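# Balance a bar level on the stand's ridge

## Task

Set the bar across the ridge at the top of the stand so that it sits level there on its own and keeps that balance; if the bar only stays in place because the robot is still holding or touching it at the end, the goal is not met.

## Robot and tools

Robot: two arms, left_arm and right_arm, each with six joints plus a two-finger gripper. Everything moving is driven through rows of 14 numbers: first left_arm's 6 joint values and its opening, then right_arm's 6 joint values and its opening. Both arms always appear in a row, even when only one should move (give the idle arm zeros for its joints and its current opening).

Joint order inside each arm's block, in rows and in every per-joint list of a result: shoulder, wrist pitch, wrist roll, forearm roll, elbow, waist. Rely only on this order. Stated ranges in radians: shoulder -2.059 to 2.094, wrist pitch -1.693 to 3.142, wrist roll -6.283 to 6.283, forearm roll -6.283 to 6.283, elbow -3.927 to 0.192, waist -6.283 to 6.283. Real ends may differ by up to 0.010 rad.

Row values are plain numbers in [-1, 1]. Joint values are offsets, not poses: scale 1.0 = 2.036 rad, so 0.1 is about 0.2036 rad. The seventh number of each arm block is an absolute opening: +1 fully open, -1 closed.

Frame: one shared scene frame in metres, origin on the table top midway between the arms, +z up, +x out over the table, left_arm on the +y side. The names left and right do not mean image sides.

execute_actions(actions): a list of actions; each action is a list of 1 to 15 rows, one row per control step of 1/30 s. A short action repeats its final row until 15 steps pass (0.5 s). Joint offsets in every row of an action are measured from the angles the joints had when that action began, not from the previous row; for the first action of a call that is the last reported state. An action asking any joint to go more than 0.010 rad outward beyond its range is rejected for both arms; a malformed action, or a first action failing that check, rejects the whole call. A joint pushed past its real end simply stops there, reported as "joint sent to its limit". An empty list just returns the current state and images.

move(target, speed, blocking): target is one 14-number row; its joint offsets count from the Joint positions in the latest result that printed them. All joints travel proportionally and finish together, so grippers trace curves. speed (rad/s, 0.01 to 2, default 0.5) caps the joint with the longest way to go; path duration is 0.5 to 10 s and longer paths are cut off at 10 s. Fingers get their opening at the start. Nothing slows for obstacles or the other arm. The result adds a move: line with the ending (done, off_target, moving, held, fault), limits=held or limits=none, and each arm's joint farthest from target. blocking=false returns after 0.5 s while motion continues; until a result shows it ended, other moves and execute_actions are refused, so use wait or stop.

wait(seconds): 0 to 10; arms keep their last command; returns early if a running move ends. stop(): brakes a running move; needs room, more at speed; fingers keep moving. zoom_image(camera, region): region [x0, y0, x1, y1] in pixels, top-left origin, at most 504 by 504, on one of cam_head_left, cam_head_right, cam_high, cam_low, cam_left_wrist, cam_right_wrist (all 504x504). show_instructions(): shows the reference pictures. finished_scene(scene): pass the current scene number; irreversible, and the bar must already be balanced with the robot clear of it.

Motion caps: joint targets move at most 3.14 rad/s, stay within 0.623 rad of measured angles, and are scaled back if they would put the gripper over 70 mm from where it is; large changes take several actions. Joint targets can keep changing after a call; finish unfinished motion in a later command.

Results: each arm's end_effector_position (m), end_effector_quat_wxyz and velocities; printed positions can be off, especially at long reach. The position is the point between closed pads, about 2 cm behind the fingertips; fingers point along gripper +z and open along its y axis, tips advancing about 10 mm when closing. Joint positions and Joint velocities give per arm the six joints then pad gap in metres (0.084 open). grip_measured is the opening on the command scale. Joint targets, joint torques (offset, scaled and noisy, never zero) and step readings marked HELD also appear. "joint command not followed" means a clearance check altered some joint targets.

Gripping: keep commanding an opening well below grip_measured to hold; lower squeezes harder, up to about 24 N per pad. Fast closing can bounce the fingers open.

Avoid: knocking anything off the table, dropping or slamming the bar, hard pushes, arms striking each other. Torque limits (N m): waist 45, shoulder 45, elbow 27, forearm roll 27, wrist pitch 18, wrist roll 18, held weight included; hitting one stops that arm, backs it off and holds it 10 s. Holding loads heats motors: MOTOR HOT from 65 °C, brakes and an OVER-TEMPERATURE FAULT at 80 °C. Loose objects may occasionally get a short nudge. Release the bar gently and move away before finishing.

Each tool is called as name(argument=value, ...), one argument or row to a line, values as JSON.

Reference images:

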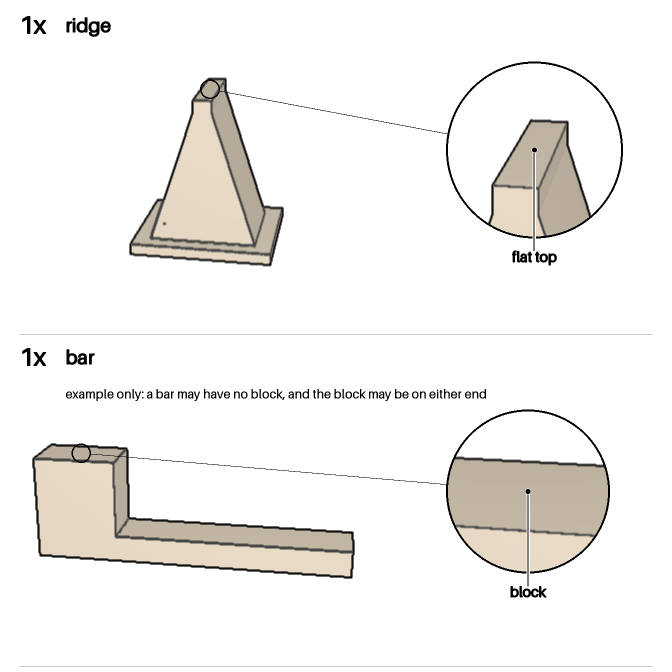

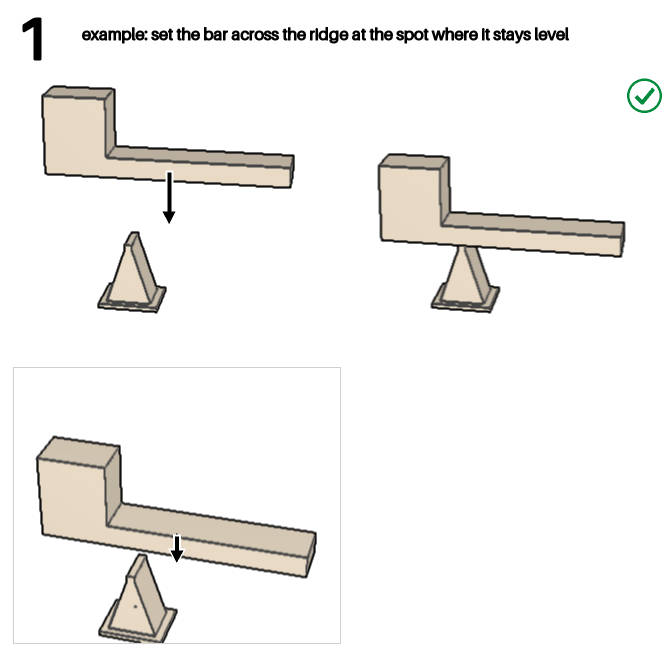

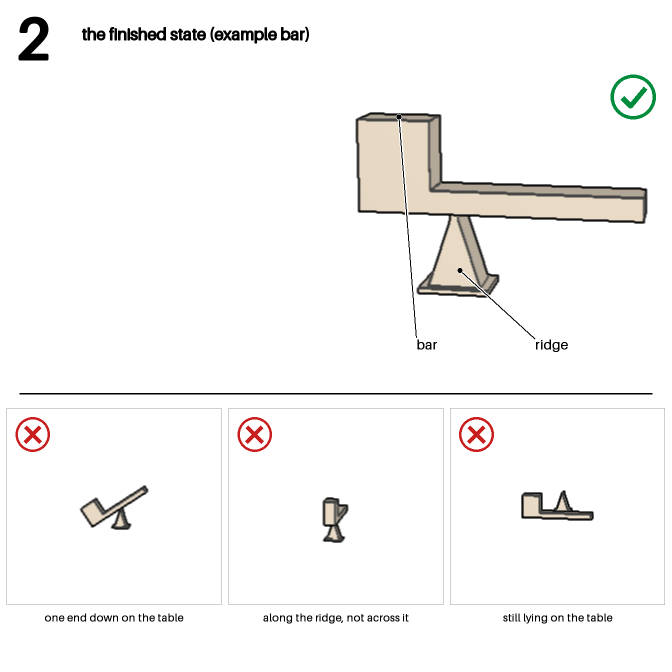

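## Session

execute_actions(
  actions=[],
)

Scene clock: 0.00 s.
left_arm: end_effector_position=(+0.5875, -0.0743, +0.1886) grip_measured=+1.00 end_effector_quat_wxyz=(-0.014, +1.000, +0.008, +0.011) end_effector_velocity=(-0.000, -0.000, +0.001) end_effector_angular_velocity=(-0.002, +0.000, +0.000) | right_arm: end_effector_position=(+0.1563, -0.2177, +0.1693) grip_measured=+1.00 end_effector_quat_wxyz=(-0.099, +0.780, +0.617, -0.028) end_effector_velocity=(-0.000, -0.000, -0.000) end_effector_angular_velocity=(-0.000, +0.000, -0.000)
Joint names: [shoulder, wrist pitch, wrist roll, forearm roll, elbow, waist]
Joint positions: left_arm=[ 0.794  1.379 -0.61   0.037 -2.175 -0.79   0.084] | right_arm=[-0.747  1.186 -0.907  0.202 -0.345  0.391  0.084]
Joint velocities: left_arm=[-0.001  0.     0.    -0.001 -0.    -0.    -0.   ] | right_arm=[-0.001  0.     0.    -0.     0.001 -0.     0.   ]
Joint torques (N m, as the arm reports them, + toward a larger angle): no reading
Joint targets: left_arm=[0.794 1.379 -0.610 0.037 -2.175 -0.790] | right_arm=[-0.747 1.186 -0.907 0.202 -0.345 0.391]

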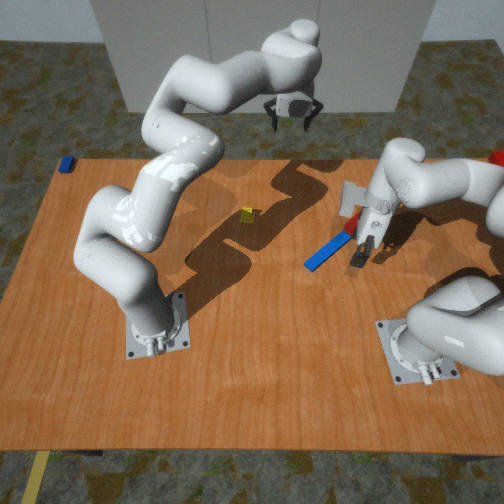

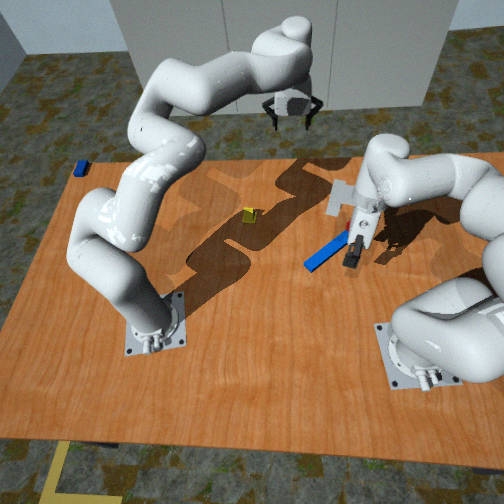

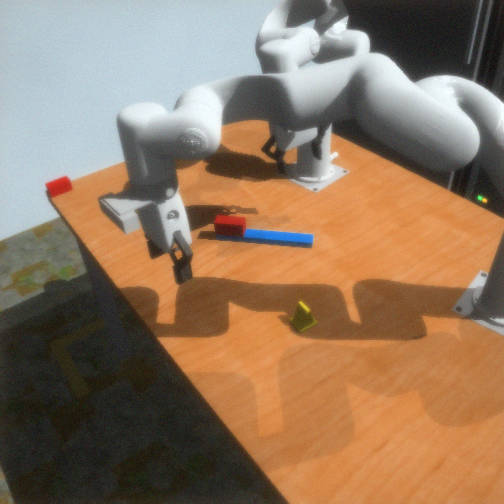

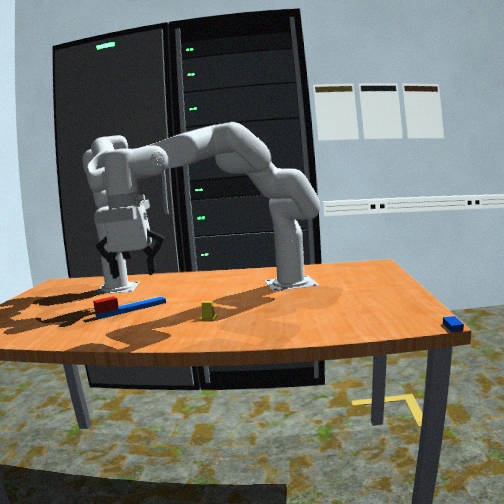

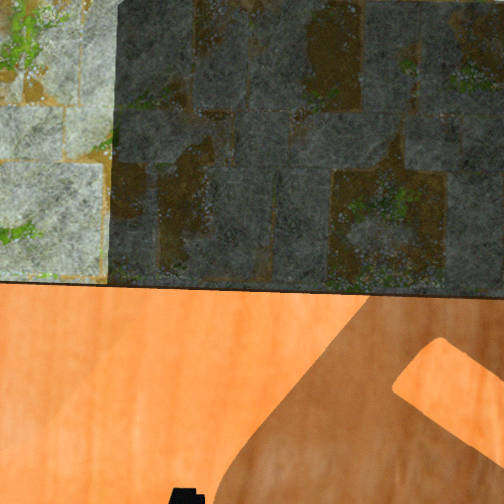

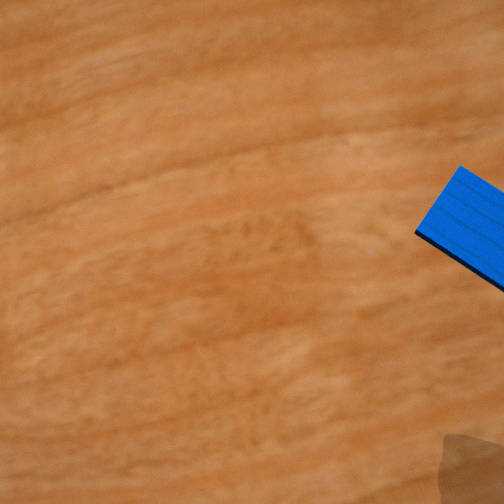

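move(
  target=[-0.4,0,0,0,0.4,0.7,1,0.12,-0.02,-0.457,-0.099,-0.146,0,1],
  speed=1,
)

zoom_image(
  camera="cam_high",
  region=[180,190,350,350],
)

zoom_image(
  camera="cam_head_left",
  region=[220,170,400,290],
)

Scene clock: 17.90 s.
left_arm: end_effector_position=(+0.3389, +0.6474, +0.3126) grip_measured=+1.00 end_effector_quat_wxyz=(-0.018, +0.752, +0.659, -0.001) end_effector_velocity=(-0.002, +0.002, +0.002) end_effector_angular_velocity=(+0.003, -0.002, +0.005) | right_arm: end_effector_position=(+0.2548, -0.2087, +0.2198) grip_measured=+1.00 end_effector_quat_wxyz=(+0.000, +0.384, +0.923, +0.000) end_effector_velocity=(+0.000, +0.001, +0.000) end_effector_angular_velocity=(+0.001, -0.001, +0.001)
Joint names: [shoulder, wrist pitch, wrist roll, forearm roll, elbow, waist]
Joint positions: left_arm=[-0.02   1.378 -0.61   0.037 -1.36   0.634  0.084] | right_arm=[-0.503  1.145 -1.837  0.    -0.642  0.391  0.084]
Joint velocities: left_arm=[-0.002 -0.    -0.     0.001 -0.001  0.005 -0.   ] | right_arm=[ 0.     0.     0.     0.001 -0.001  0.001 -0.   ]
Joint torques (N m, as the arm reports them, + toward a larger angle): left_arm=[-16.71  -1.26   0.15   0.65 -21.31  -0.41] | right_arm=[-14.15  -2.84   0.42   0.   -15.03  -0.26]
Joint targets: left_arm=[-0.020 1.379 -0.610 0.037 -1.360 0.635] | right_arm=[-0.503 1.145 -1.837 0.000 -0.642 0.391]
move: done; limits=none; left_arm: farthest joint: the waist, 0.001 radians from its target (1.425 radians at the start); right_arm: farthest joint: the waist, 0.000 radians from its target (0.000 radians at the start)

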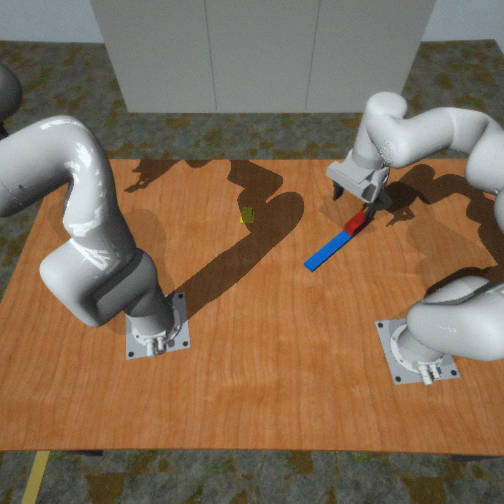

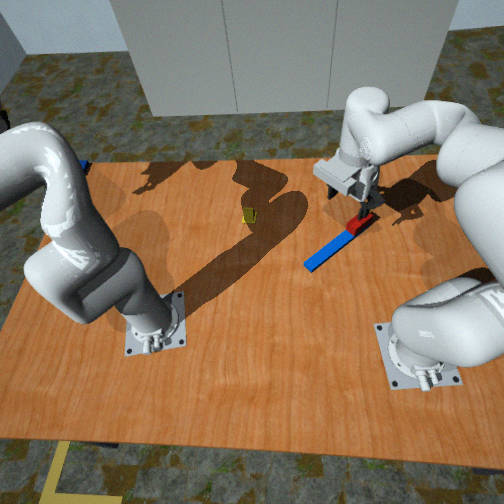

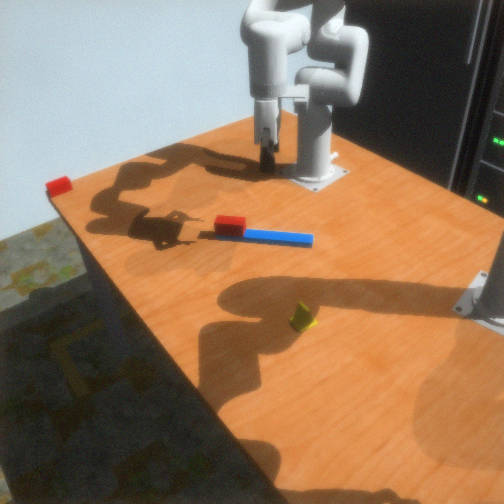

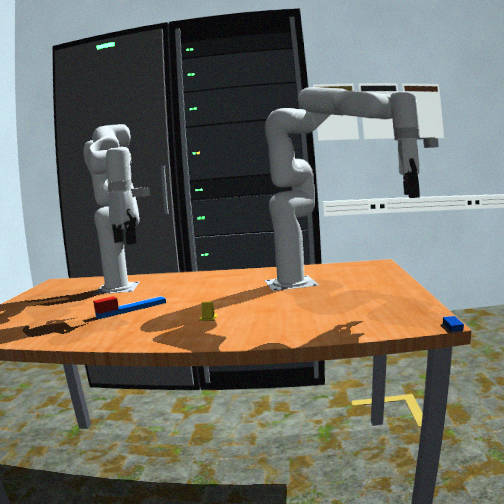

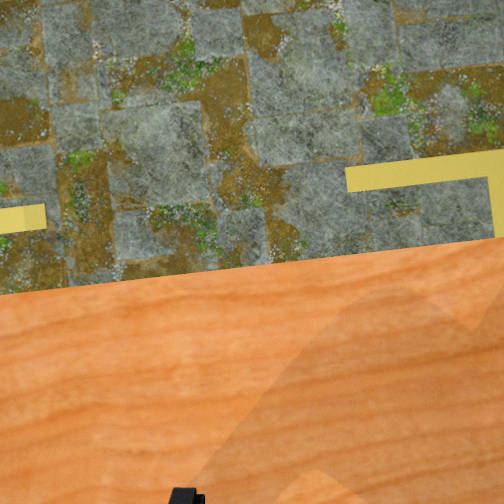

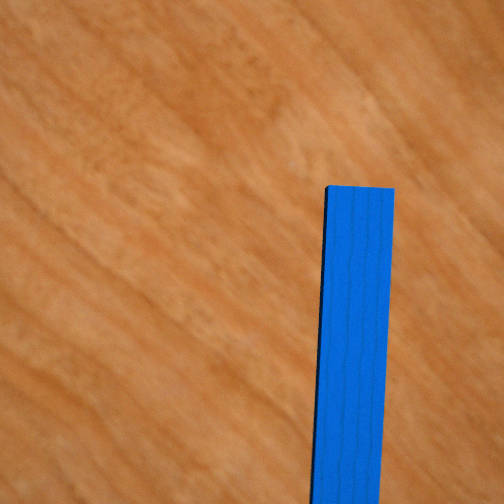

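Region (180, 190, 350, 350) of cam_high's 504x504 image, scaled by 2.965, with more detail than that image has; it fills the top 474 rows of this view, and the rest is white.

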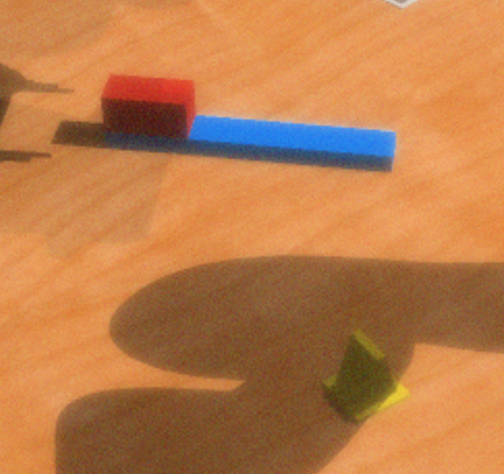

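Region (220, 170, 400, 290) of cam_head_left's 504x504 image, scaled by 2.800, with more detail than that image has.

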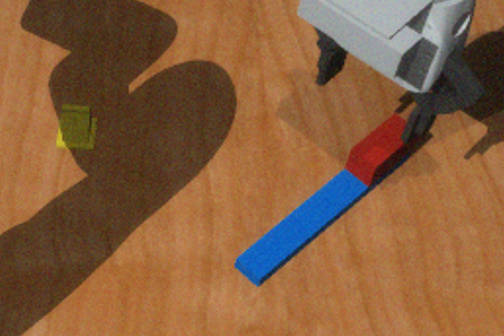

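move(
  target=[0,0,0,0,0,0,1,0.207,-0.171,-0.064,0,-0.036,-0.0855,1],
  speed=0.7,
)

Scene clock: 32.90 s.
left_arm: end_effector_position=(+0.3389, +0.6474, +0.3127) grip_measured=+1.00 end_effector_quat_wxyz=(-0.018, +0.752, +0.659, -0.001) end_effector_velocity=(-0.001, -0.000, -0.000) end_effector_angular_velocity=(-0.001, +0.001, +0.001) | right_arm: end_effector_position=(+0.3499, -0.2353, +0.1198) grip_measured=+1.00 end_effector_quat_wxyz=(+0.000, +0.404, +0.915, +0.000) end_effector_velocity=(-0.001, -0.001, -0.002) end_effector_angular_velocity=(-0.001, +0.004, -0.000)
Joint names: [shoulder, wrist pitch, wrist roll, forearm roll, elbow, waist]
Joint positions: left_arm=[-0.02   1.378 -0.61   0.037 -1.36   0.634  0.084] | right_arm=[-0.082  0.797 -1.967  0.    -0.716  0.218  0.084]
Joint velocities: left_arm=[-0.     0.     0.     0.     0.001  0.001 -0.   ] | right_arm=[ 0.004 -0.001 -0.001  0.     0.002 -0.002  0.   ]
Joint torques (N m, as the arm reports them, + toward a larger angle): left_arm=[-17.08  -1.3    0.14   0.52 -21.29   0.05] | right_arm=[-24.05  -2.98   0.45  -0.04 -13.53  -0.2 ]
Joint targets: left_arm=[-0.020 1.378 -0.610 0.037 -1.360 0.634] | right_arm=[-0.082 0.797 -1.967 0.000 -0.715 0.217]
move: done; limits=none; left_arm: farthest joint: the waist, 0.000 radians from its target (0.001 radians at the start); right_arm: farthest joint: the waist, 0.001 radians from its target (0.174 radians at the start)

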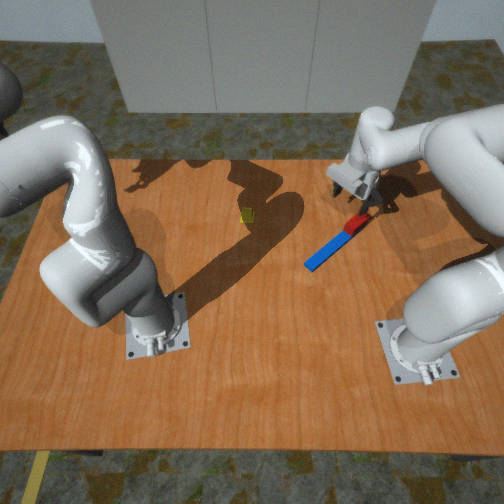

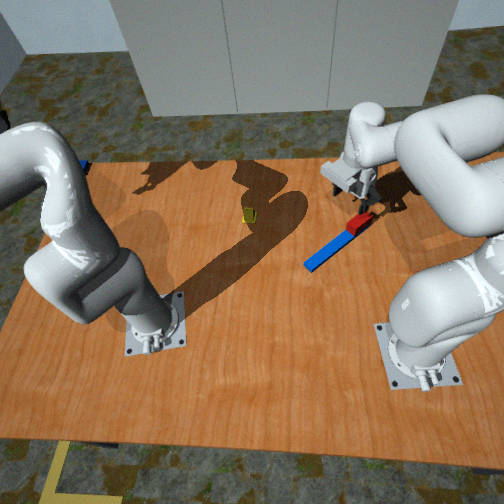

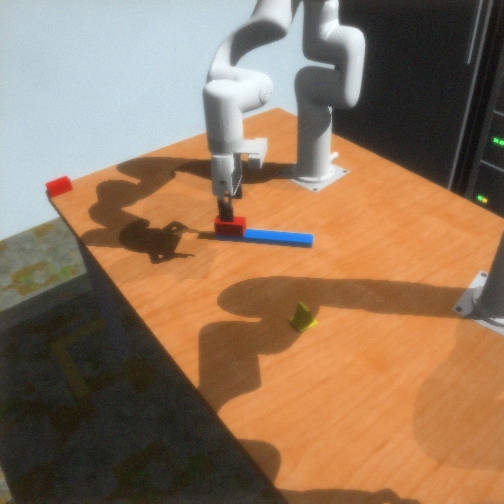

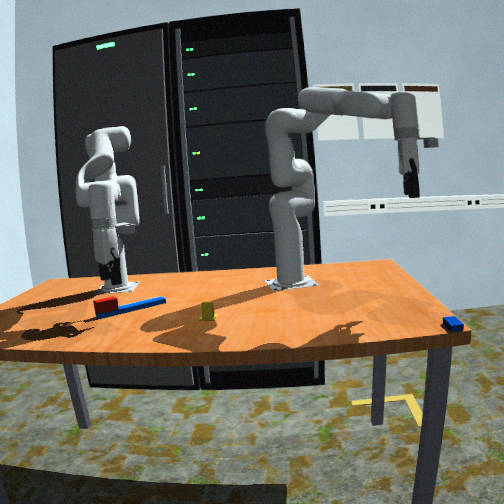

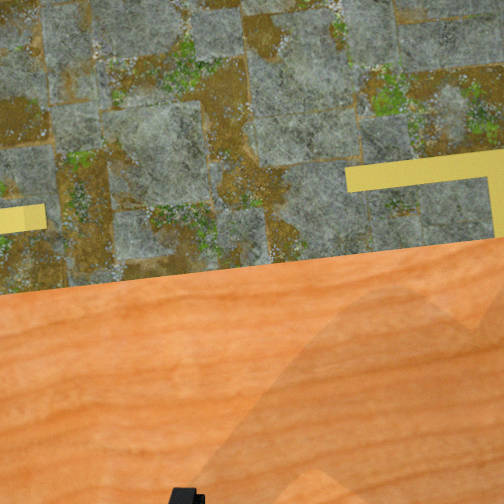

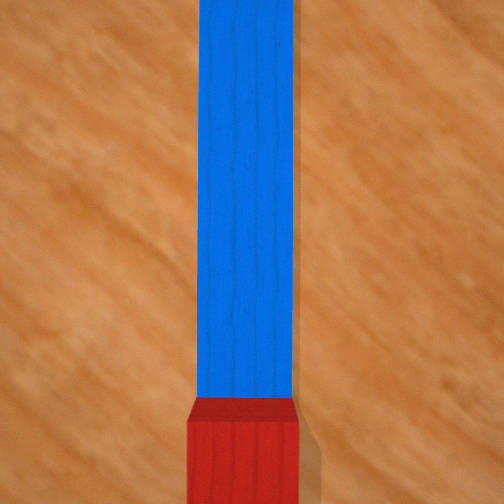

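move(
  target=[0,0,0,0,0,0,1,0.03,-0.083,0.007,0,0.0535,0.004,1],
)

zoom_image(
  camera="cam_head_left",
  region=[290,160,410,280],
)

zoom_image(
  camera="cam_high",
  region=[150,170,330,280],
)

Scene clock: 41.67 s.
left_arm: end_effector_position=(+0.3389, +0.6474, +0.3127) grip_measured=+1.00 end_effector_quat_wxyz=(-0.018, +0.752, +0.659, -0.001) end_effector_velocity=(-0.000, +0.000, +0.000) end_effector_angular_velocity=(+0.001, +0.001, -0.000) | right_arm: end_effector_position=(+0.3320, -0.2384, +0.0696) grip_measured=+1.00 end_effector_quat_wxyz=(+0.000, +0.407, +0.914, +0.000) end_effector_velocity=(-0.002, -0.000, -0.002) end_effector_angular_velocity=(-0.001, +0.004, -0.000)
Joint names: [shoulder, wrist pitch, wrist roll, forearm roll, elbow, waist]
Joint positions: left_arm=[-0.02   1.378 -0.61   0.037 -1.36   0.634  0.084] | right_arm=[-0.021  0.628 -1.953  0.    -0.607  0.226  0.084]
Joint velocities: left_arm=[-0.001 -0.     0.     0.001  0.     0.     0.   ] | right_arm=[ 0.001 -0.002  0.001  0.001  0.005  0.001  0.   ]
Joint torques (N m, as the arm reports them, + toward a larger angle): left_arm=[-16.79  -1.31   0.11   0.64 -21.3   -0.05] | right_arm=[-23.7   -2.86   0.57  -0.03 -12.28  -0.26]
Joint targets: left_arm=[-0.020 1.378 -0.610 0.037 -1.360 0.634] | right_arm=[-0.021 0.628 -1.953 0.000 -0.607 0.226]
move: done; limits=none; left_arm: farthest joint: the waist, 0.000 radians from its target (0.000 radians at the start); right_arm: farthest joint: the waist, 0.000 radians from its target (0.009 radians at the start)

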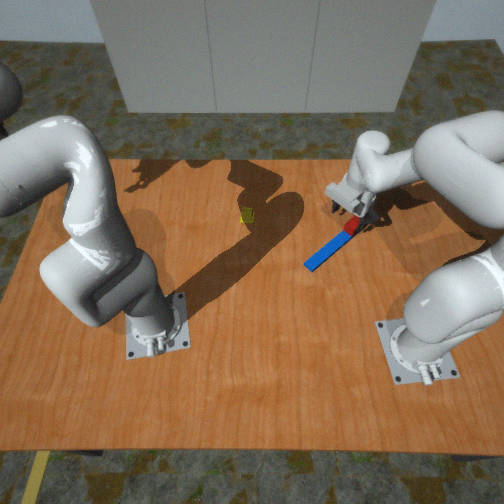

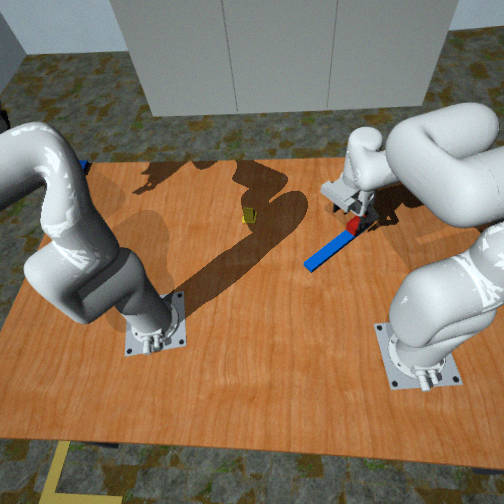

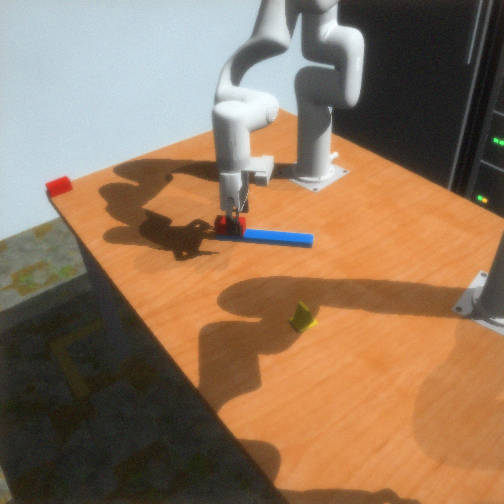

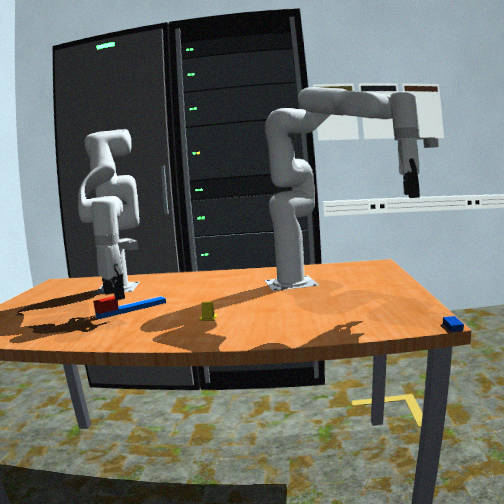

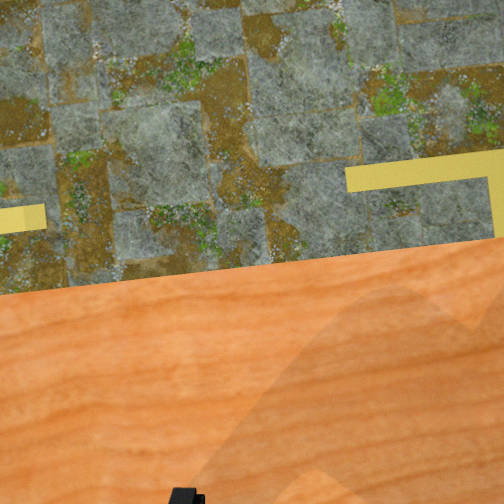

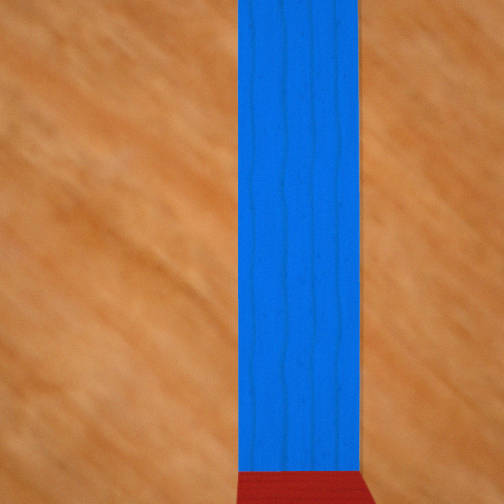

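Region (290, 160, 410, 280) of cam_head_left's 504x504 image, scaled by 4.200, with more detail than that image has.

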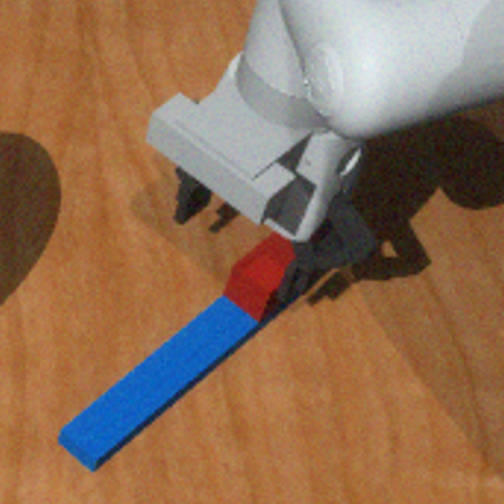

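Region (150, 170, 330, 280) of cam_high's 504x504 image, scaled by 2.800, with more detail than that image has.

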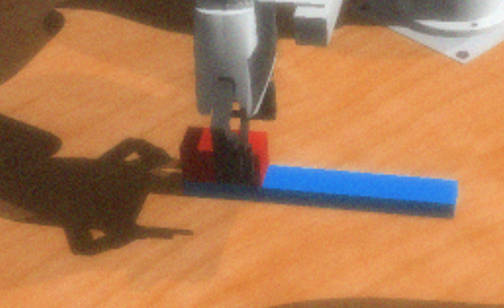

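move(
  target=[0,0,0,0,0,0,1,-0.0206,-0.0034,-0.0075,0,0.024,-0.0075,1],
)

move(
  target=[0,0,0,0,0,0,1,0.056,-0.064,0,0,0.008,0,1],
  speed=0.25,
)

execute_actions(
  actions=[
    [[0,0,0,0,0,0,1,0,0,0,0,0,0,0.1]],
    [[0,0,0,0,0,0,1,0,0,0,0,0,0,-0.25]],
    [[0,0,0,0,0,0,1,0,0,0,0,0,0,-0.8]],
  ],
)

Scene clock: 54.53 s.
left_arm: end_effector_position=(+0.3389, +0.6474, +0.3127) grip_measured=+1.00 end_effector_quat_wxyz=(-0.018, +0.752, +0.659, -0.001) end_effector_velocity=(-0.000, +0.000, +0.000) end_effector_angular_velocity=(+0.000, +0.000, +0.000) | right_arm: end_effector_position=(+0.3212, -0.2484, +0.0695) grip_measured=+1.00 end_effector_quat_wxyz=(+0.000, +0.407, +0.914, +0.000) end_effector_velocity=(-0.000, -0.001, -0.000) end_effector_angular_velocity=(-0.001, -0.000, -0.002)
Joint names: [shoulder, wrist pitch, wrist roll, forearm roll, elbow, waist]
Joint positions: left_arm=[-0.02   1.378 -0.61   0.037 -1.36   0.634  0.084] | right_arm=[-0.063  0.621 -1.968  0.    -0.558  0.21   0.084]
Joint velocities: left_arm=[ 0. -0. -0.  0. -0.  0.  0.] | right_arm=[-0.002 -0.     0.001 -0.001  0.003 -0.002  0.   ]
Joint torques (N m, as the arm reports them, + toward a larger angle): left_arm=[-17.1   -1.35   0.18   0.68 -21.26   0.05] | right_arm=[-22.39  -2.85   0.48   0.05 -12.1   -0.05]
Joint targets: left_arm=[-0.020 1.378 -0.610 0.037 -1.360 0.634] | right_arm=[-0.063 0.621 -1.968 0.000 -0.558 0.210]
move: done; limits=none; left_arm: farthest joint: the waist, 0.000 radians from its target (0.000 radians at the start); right_arm: farthest joint: the waist, 0.000 radians from its target (0.015 radians at the start)

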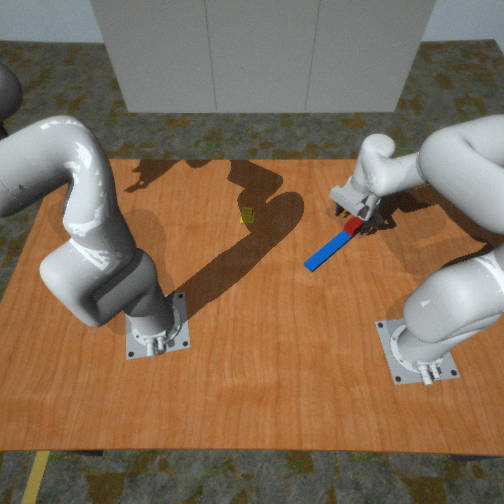

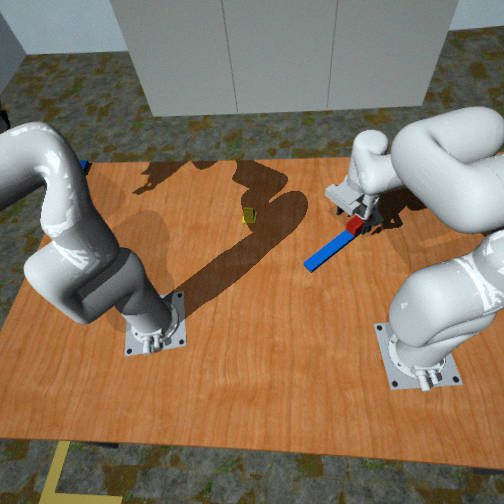

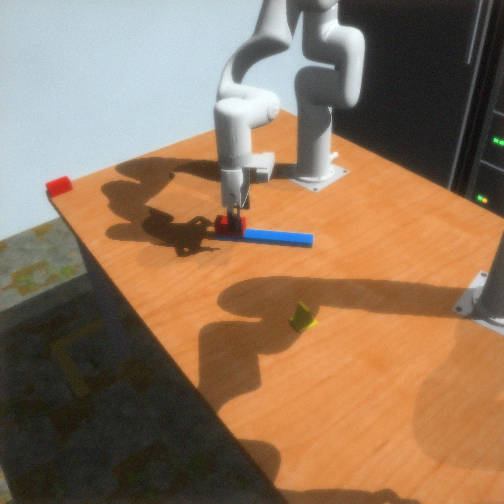

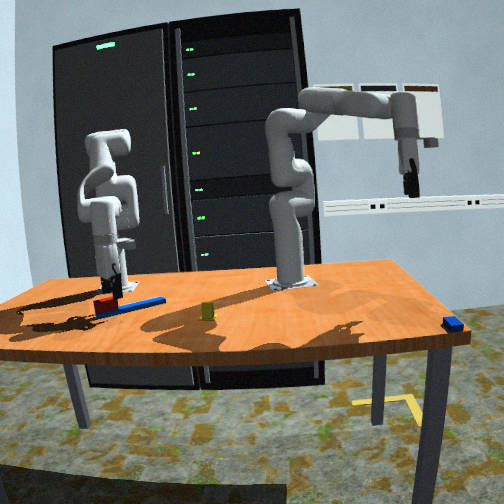

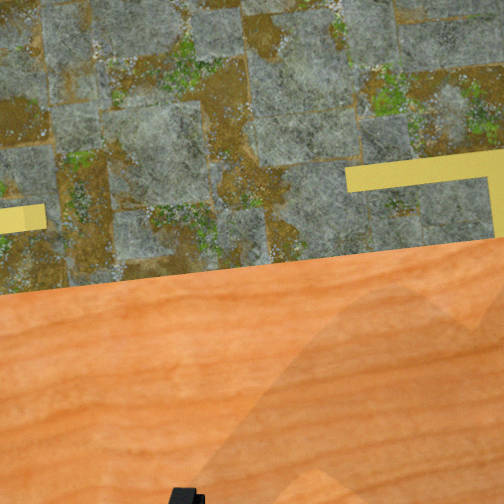

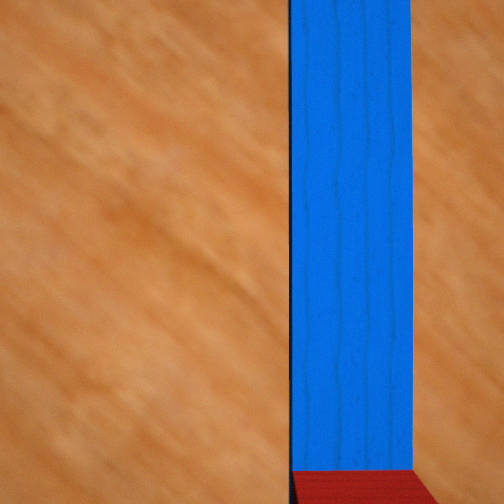

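Scene clock: 55.60 s.
left_arm: end_effector_position=(+0.3389, +0.6474, +0.3127) grip_measured=+1.00 end_effector_quat_wxyz=(-0.018, +0.752, +0.659, -0.001) end_effector_velocity=(+0.000, +0.000, +0.000) end_effector_angular_velocity=(+0.001, -0.000, -0.000) | right_arm: end_effector_position=(+0.3213, -0.2484, +0.0317) grip_measured=+1.00 end_effector_quat_wxyz=(+0.000, +0.407, +0.914, +0.000) end_effector_velocity=(-0.001, -0.001, -0.002) end_effector_angular_velocity=(-0.001, +0.003, -0.002)
Joint names: [shoulder, wrist pitch, wrist roll, forearm roll, elbow, waist]
Joint positions: left_arm=[-0.02   1.378 -0.61   0.037 -1.36   0.634  0.084] | right_arm=[ 0.051  0.491 -1.968  0.    -0.542  0.21   0.084]
Joint velocities: left_arm=[ 0.    -0.001 -0.     0.001 -0.001 -0.    -0.   ] | right_arm=[ 0.003 -0.001  0.002 -0.     0.002 -0.001 -0.   ]
Joint torques (N m, as the arm reports them, + toward a larger angle): left_arm=[-17.03  -1.22   0.15   0.54 -21.16  -0.09] | right_arm=[-24.14  -2.82   0.5    0.12 -11.06   0.02]
Joint targets: left_arm=[-0.020 1.378 -0.610 0.037 -1.360 0.634] | right_arm=[0.051 0.491 -1.968 0.000 -0.542 0.210]
move: done; limits=none; left_arm: farthest joint: the waist, 0.000 radians from its target (0.000 radians at the start); right_arm: farthest joint: the elbow, 0.001 radians from its target (0.017 radians at the start)

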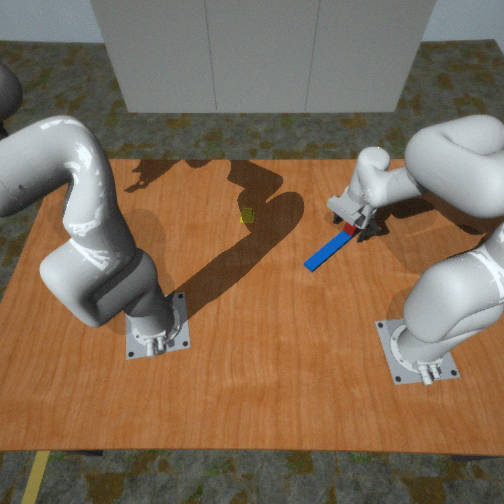

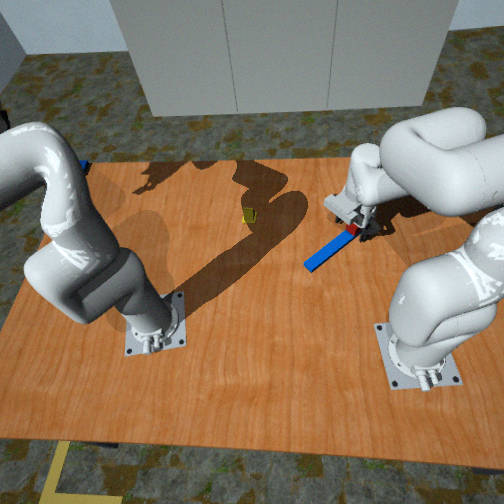

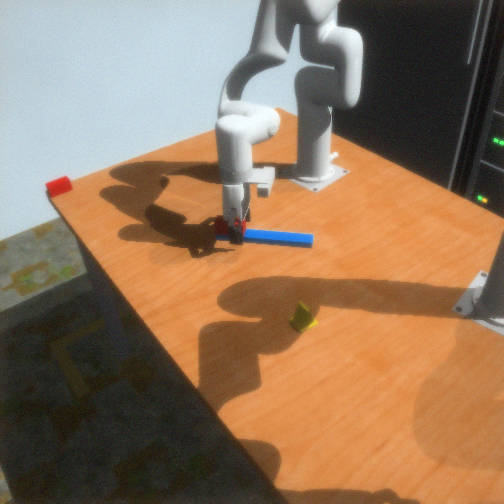

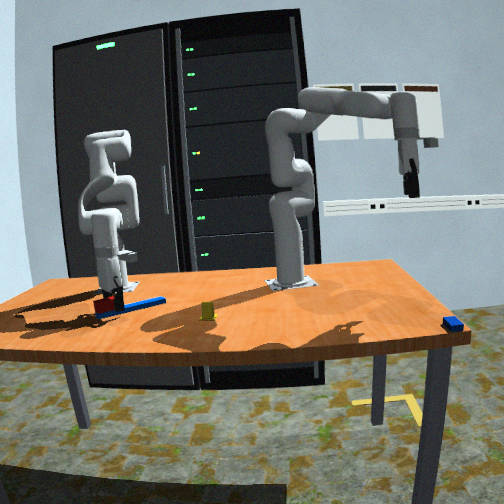

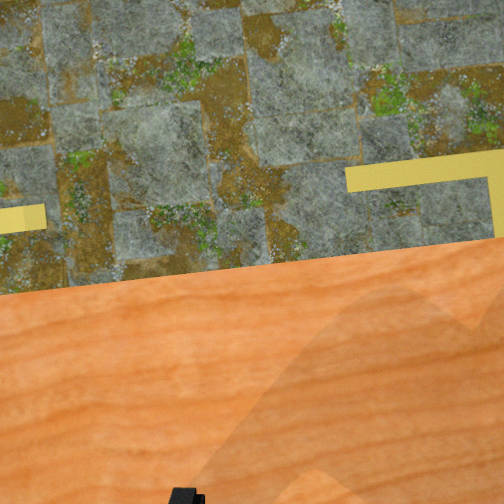

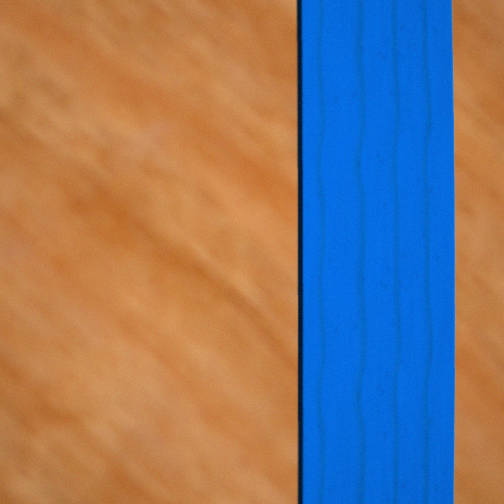

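Scene clock: 57.10 s.
left_arm: end_effector_position=(+0.3389, +0.6474, +0.3127) grip_measured=+1.00 end_effector_quat_wxyz=(-0.018, +0.752, +0.659, -0.001) end_effector_velocity=(-0.000, +0.000, +0.000) end_effector_angular_velocity=(+0.001, -0.000, +0.000) | right_arm: end_effector_position=(+0.3213, -0.2483, +0.0317) grip_measured=-0.25 end_effector_quat_wxyz=(+0.000, +0.407, +0.914, +0.000) end_effector_velocity=(-0.000, -0.000, -0.001) end_effector_angular_velocity=(-0.000, +0.002, +0.000)
Joint names: [shoulder, wrist pitch, wrist roll, forearm roll, elbow, waist]
Joint positions: left_arm=[-0.02   1.378 -0.61   0.037 -1.36   0.634  0.084] | right_arm=[ 0.05   0.491 -1.968  0.    -0.542  0.211  0.033]
Joint velocities: left_arm=[-0.001  0.     0.     0.     0.     0.    -0.   ] | right_arm=[ 0.002  0.    -0.001  0.001 -0.    -0.     0.   ]
Joint torques (N m, as the arm reports them, + toward a larger angle): left_arm=[-17.3   -1.23   0.03   0.4  -21.35   0.11] | right_arm=[-23.41  -2.76   0.48  -0.27 -10.91  -0.12]
Joint targets: left_arm=[-0.020 1.378 -0.610 0.037 -1.360 0.634] | right_arm=[0.050 0.491 -1.968 0.000 -0.542 0.211]
Step readings (joint positions; steps 1 to 15: 1st action; 16 to 30: 2nd action; 31 to 45: 3rd action):
0: left_arm=[-0.020 1.378 -0.610 0.037 -1.360 0.634] | right_arm=[0.051 0.491 -1.968 0.000 -0.542 0.210]
1: left_arm=[-0.020 1.378 -0.610 0.037 -1.360 0.634] | right_arm=[0.051 0.491 -1.968 0.000 -0.542 0.210]
2: left_arm=[-0.020 1.378 -0.610 0.037 -1.360 0.634] | right_arm=[0.051 0.491 -1.968 0.000 -0.542 0.210]
4: left_arm=[-0.020 1.378 -0.610 0.037 -1.360 0.634] | right_arm=[0.051 0.491 -1.968 0.000 -0.542 0.210]
8: left_arm=[-0.020 1.378 -0.610 0.037 -1.360 0.634] | right_arm=[0.051 0.491 -1.968 0.000 -0.542 0.210]
15: left_arm=[-0.020 1.378 -0.610 0.037 -1.360 0.634] | right_arm=[0.051 0.491 -1.968 0.000 -0.542 0.210]
16: left_arm=[-0.020 1.378 -0.610 0.037 -1.360 0.634] | right_arm=[0.051 0.491 -1.968 0.000 -0.542 0.210]
17: left_arm=[-0.020 1.378 -0.610 0.037 -1.360 0.634] | right_arm=[0.051 0.491 -1.968 0.000 -0.542 0.210]
19: left_arm=[-0.020 1.378 -0.610 0.037 -1.360 0.634] | right_arm=[0.051 0.491 -1.968 0.000 -0.542 0.210]
23: left_arm=[-0.020 1.378 -0.610 0.037 -1.360 0.634] | right_arm=[0.050 0.491 -1.968 0.000 -0.542 0.210]
30: left_arm=[-0.020 1.378 -0.610 0.037 -1.360 0.634] | right_arm=[0.050 0.491 -1.968 0.000 -0.542 0.211]
31: left_arm=[-0.020 1.378 -0.610 0.037 -1.360 0.634] | right_arm=[0.050 0.491 -1.968 0.000 -0.542 0.211]
32: left_arm=[-0.020 1.378 -0.610 0.037 -1.360 0.634] | right_arm=[0.050 0.491 -1.968 0.000 -0.542 0.211]
34: left_arm=[-0.020 1.378 -0.610 0.037 -1.360 0.634] | right_arm=[0.050 0.491 -1.968 0.000 -0.542 0.211]
38: left_arm=[-0.020 1.378 -0.610 0.037 -1.360 0.634] | right_arm=[0.050 0.491 -1.968 0.000 -0.542 0.211]
45: Joint positions above

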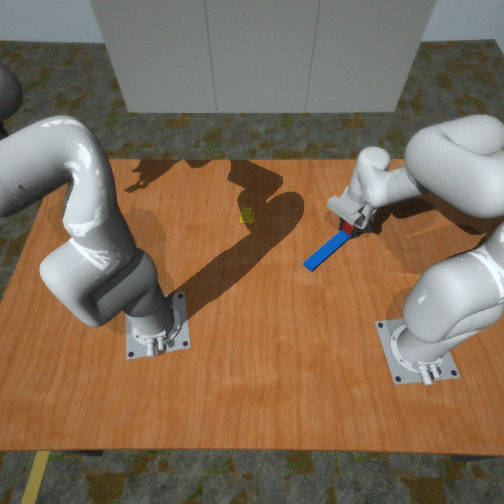

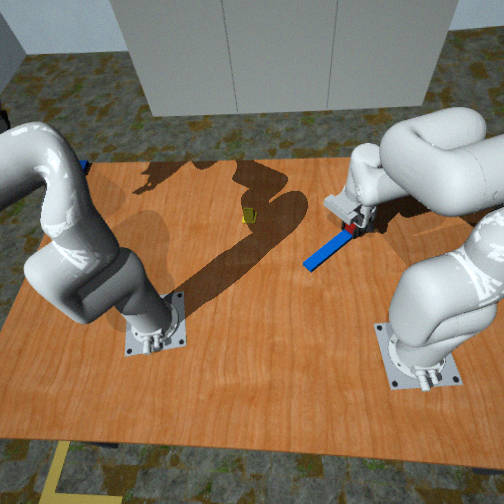

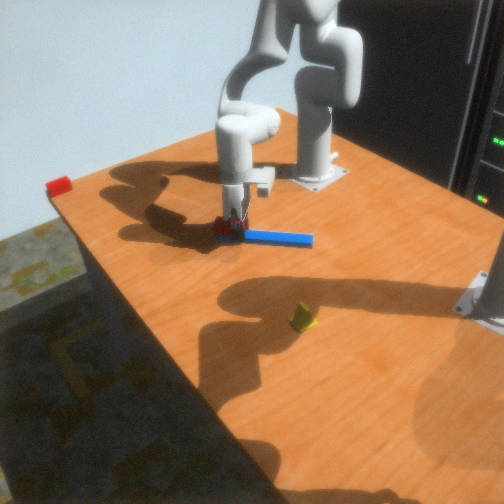

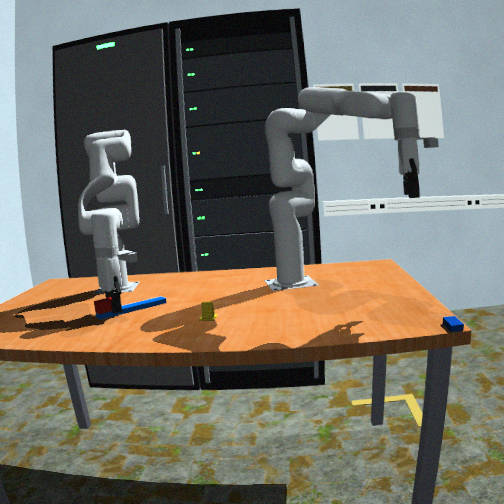

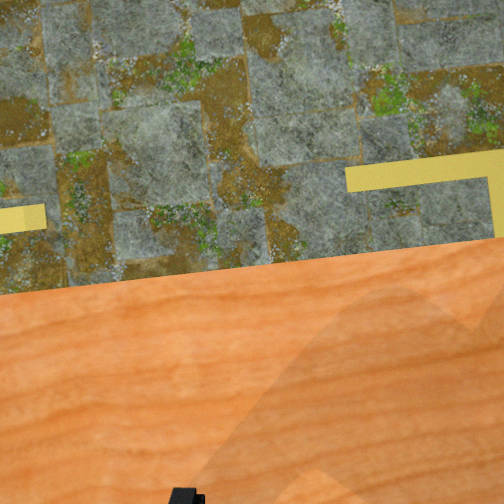

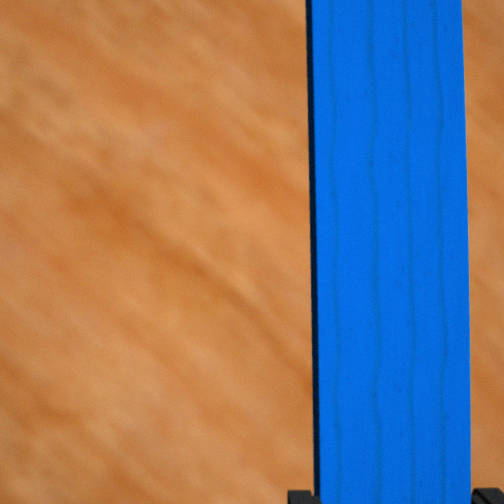

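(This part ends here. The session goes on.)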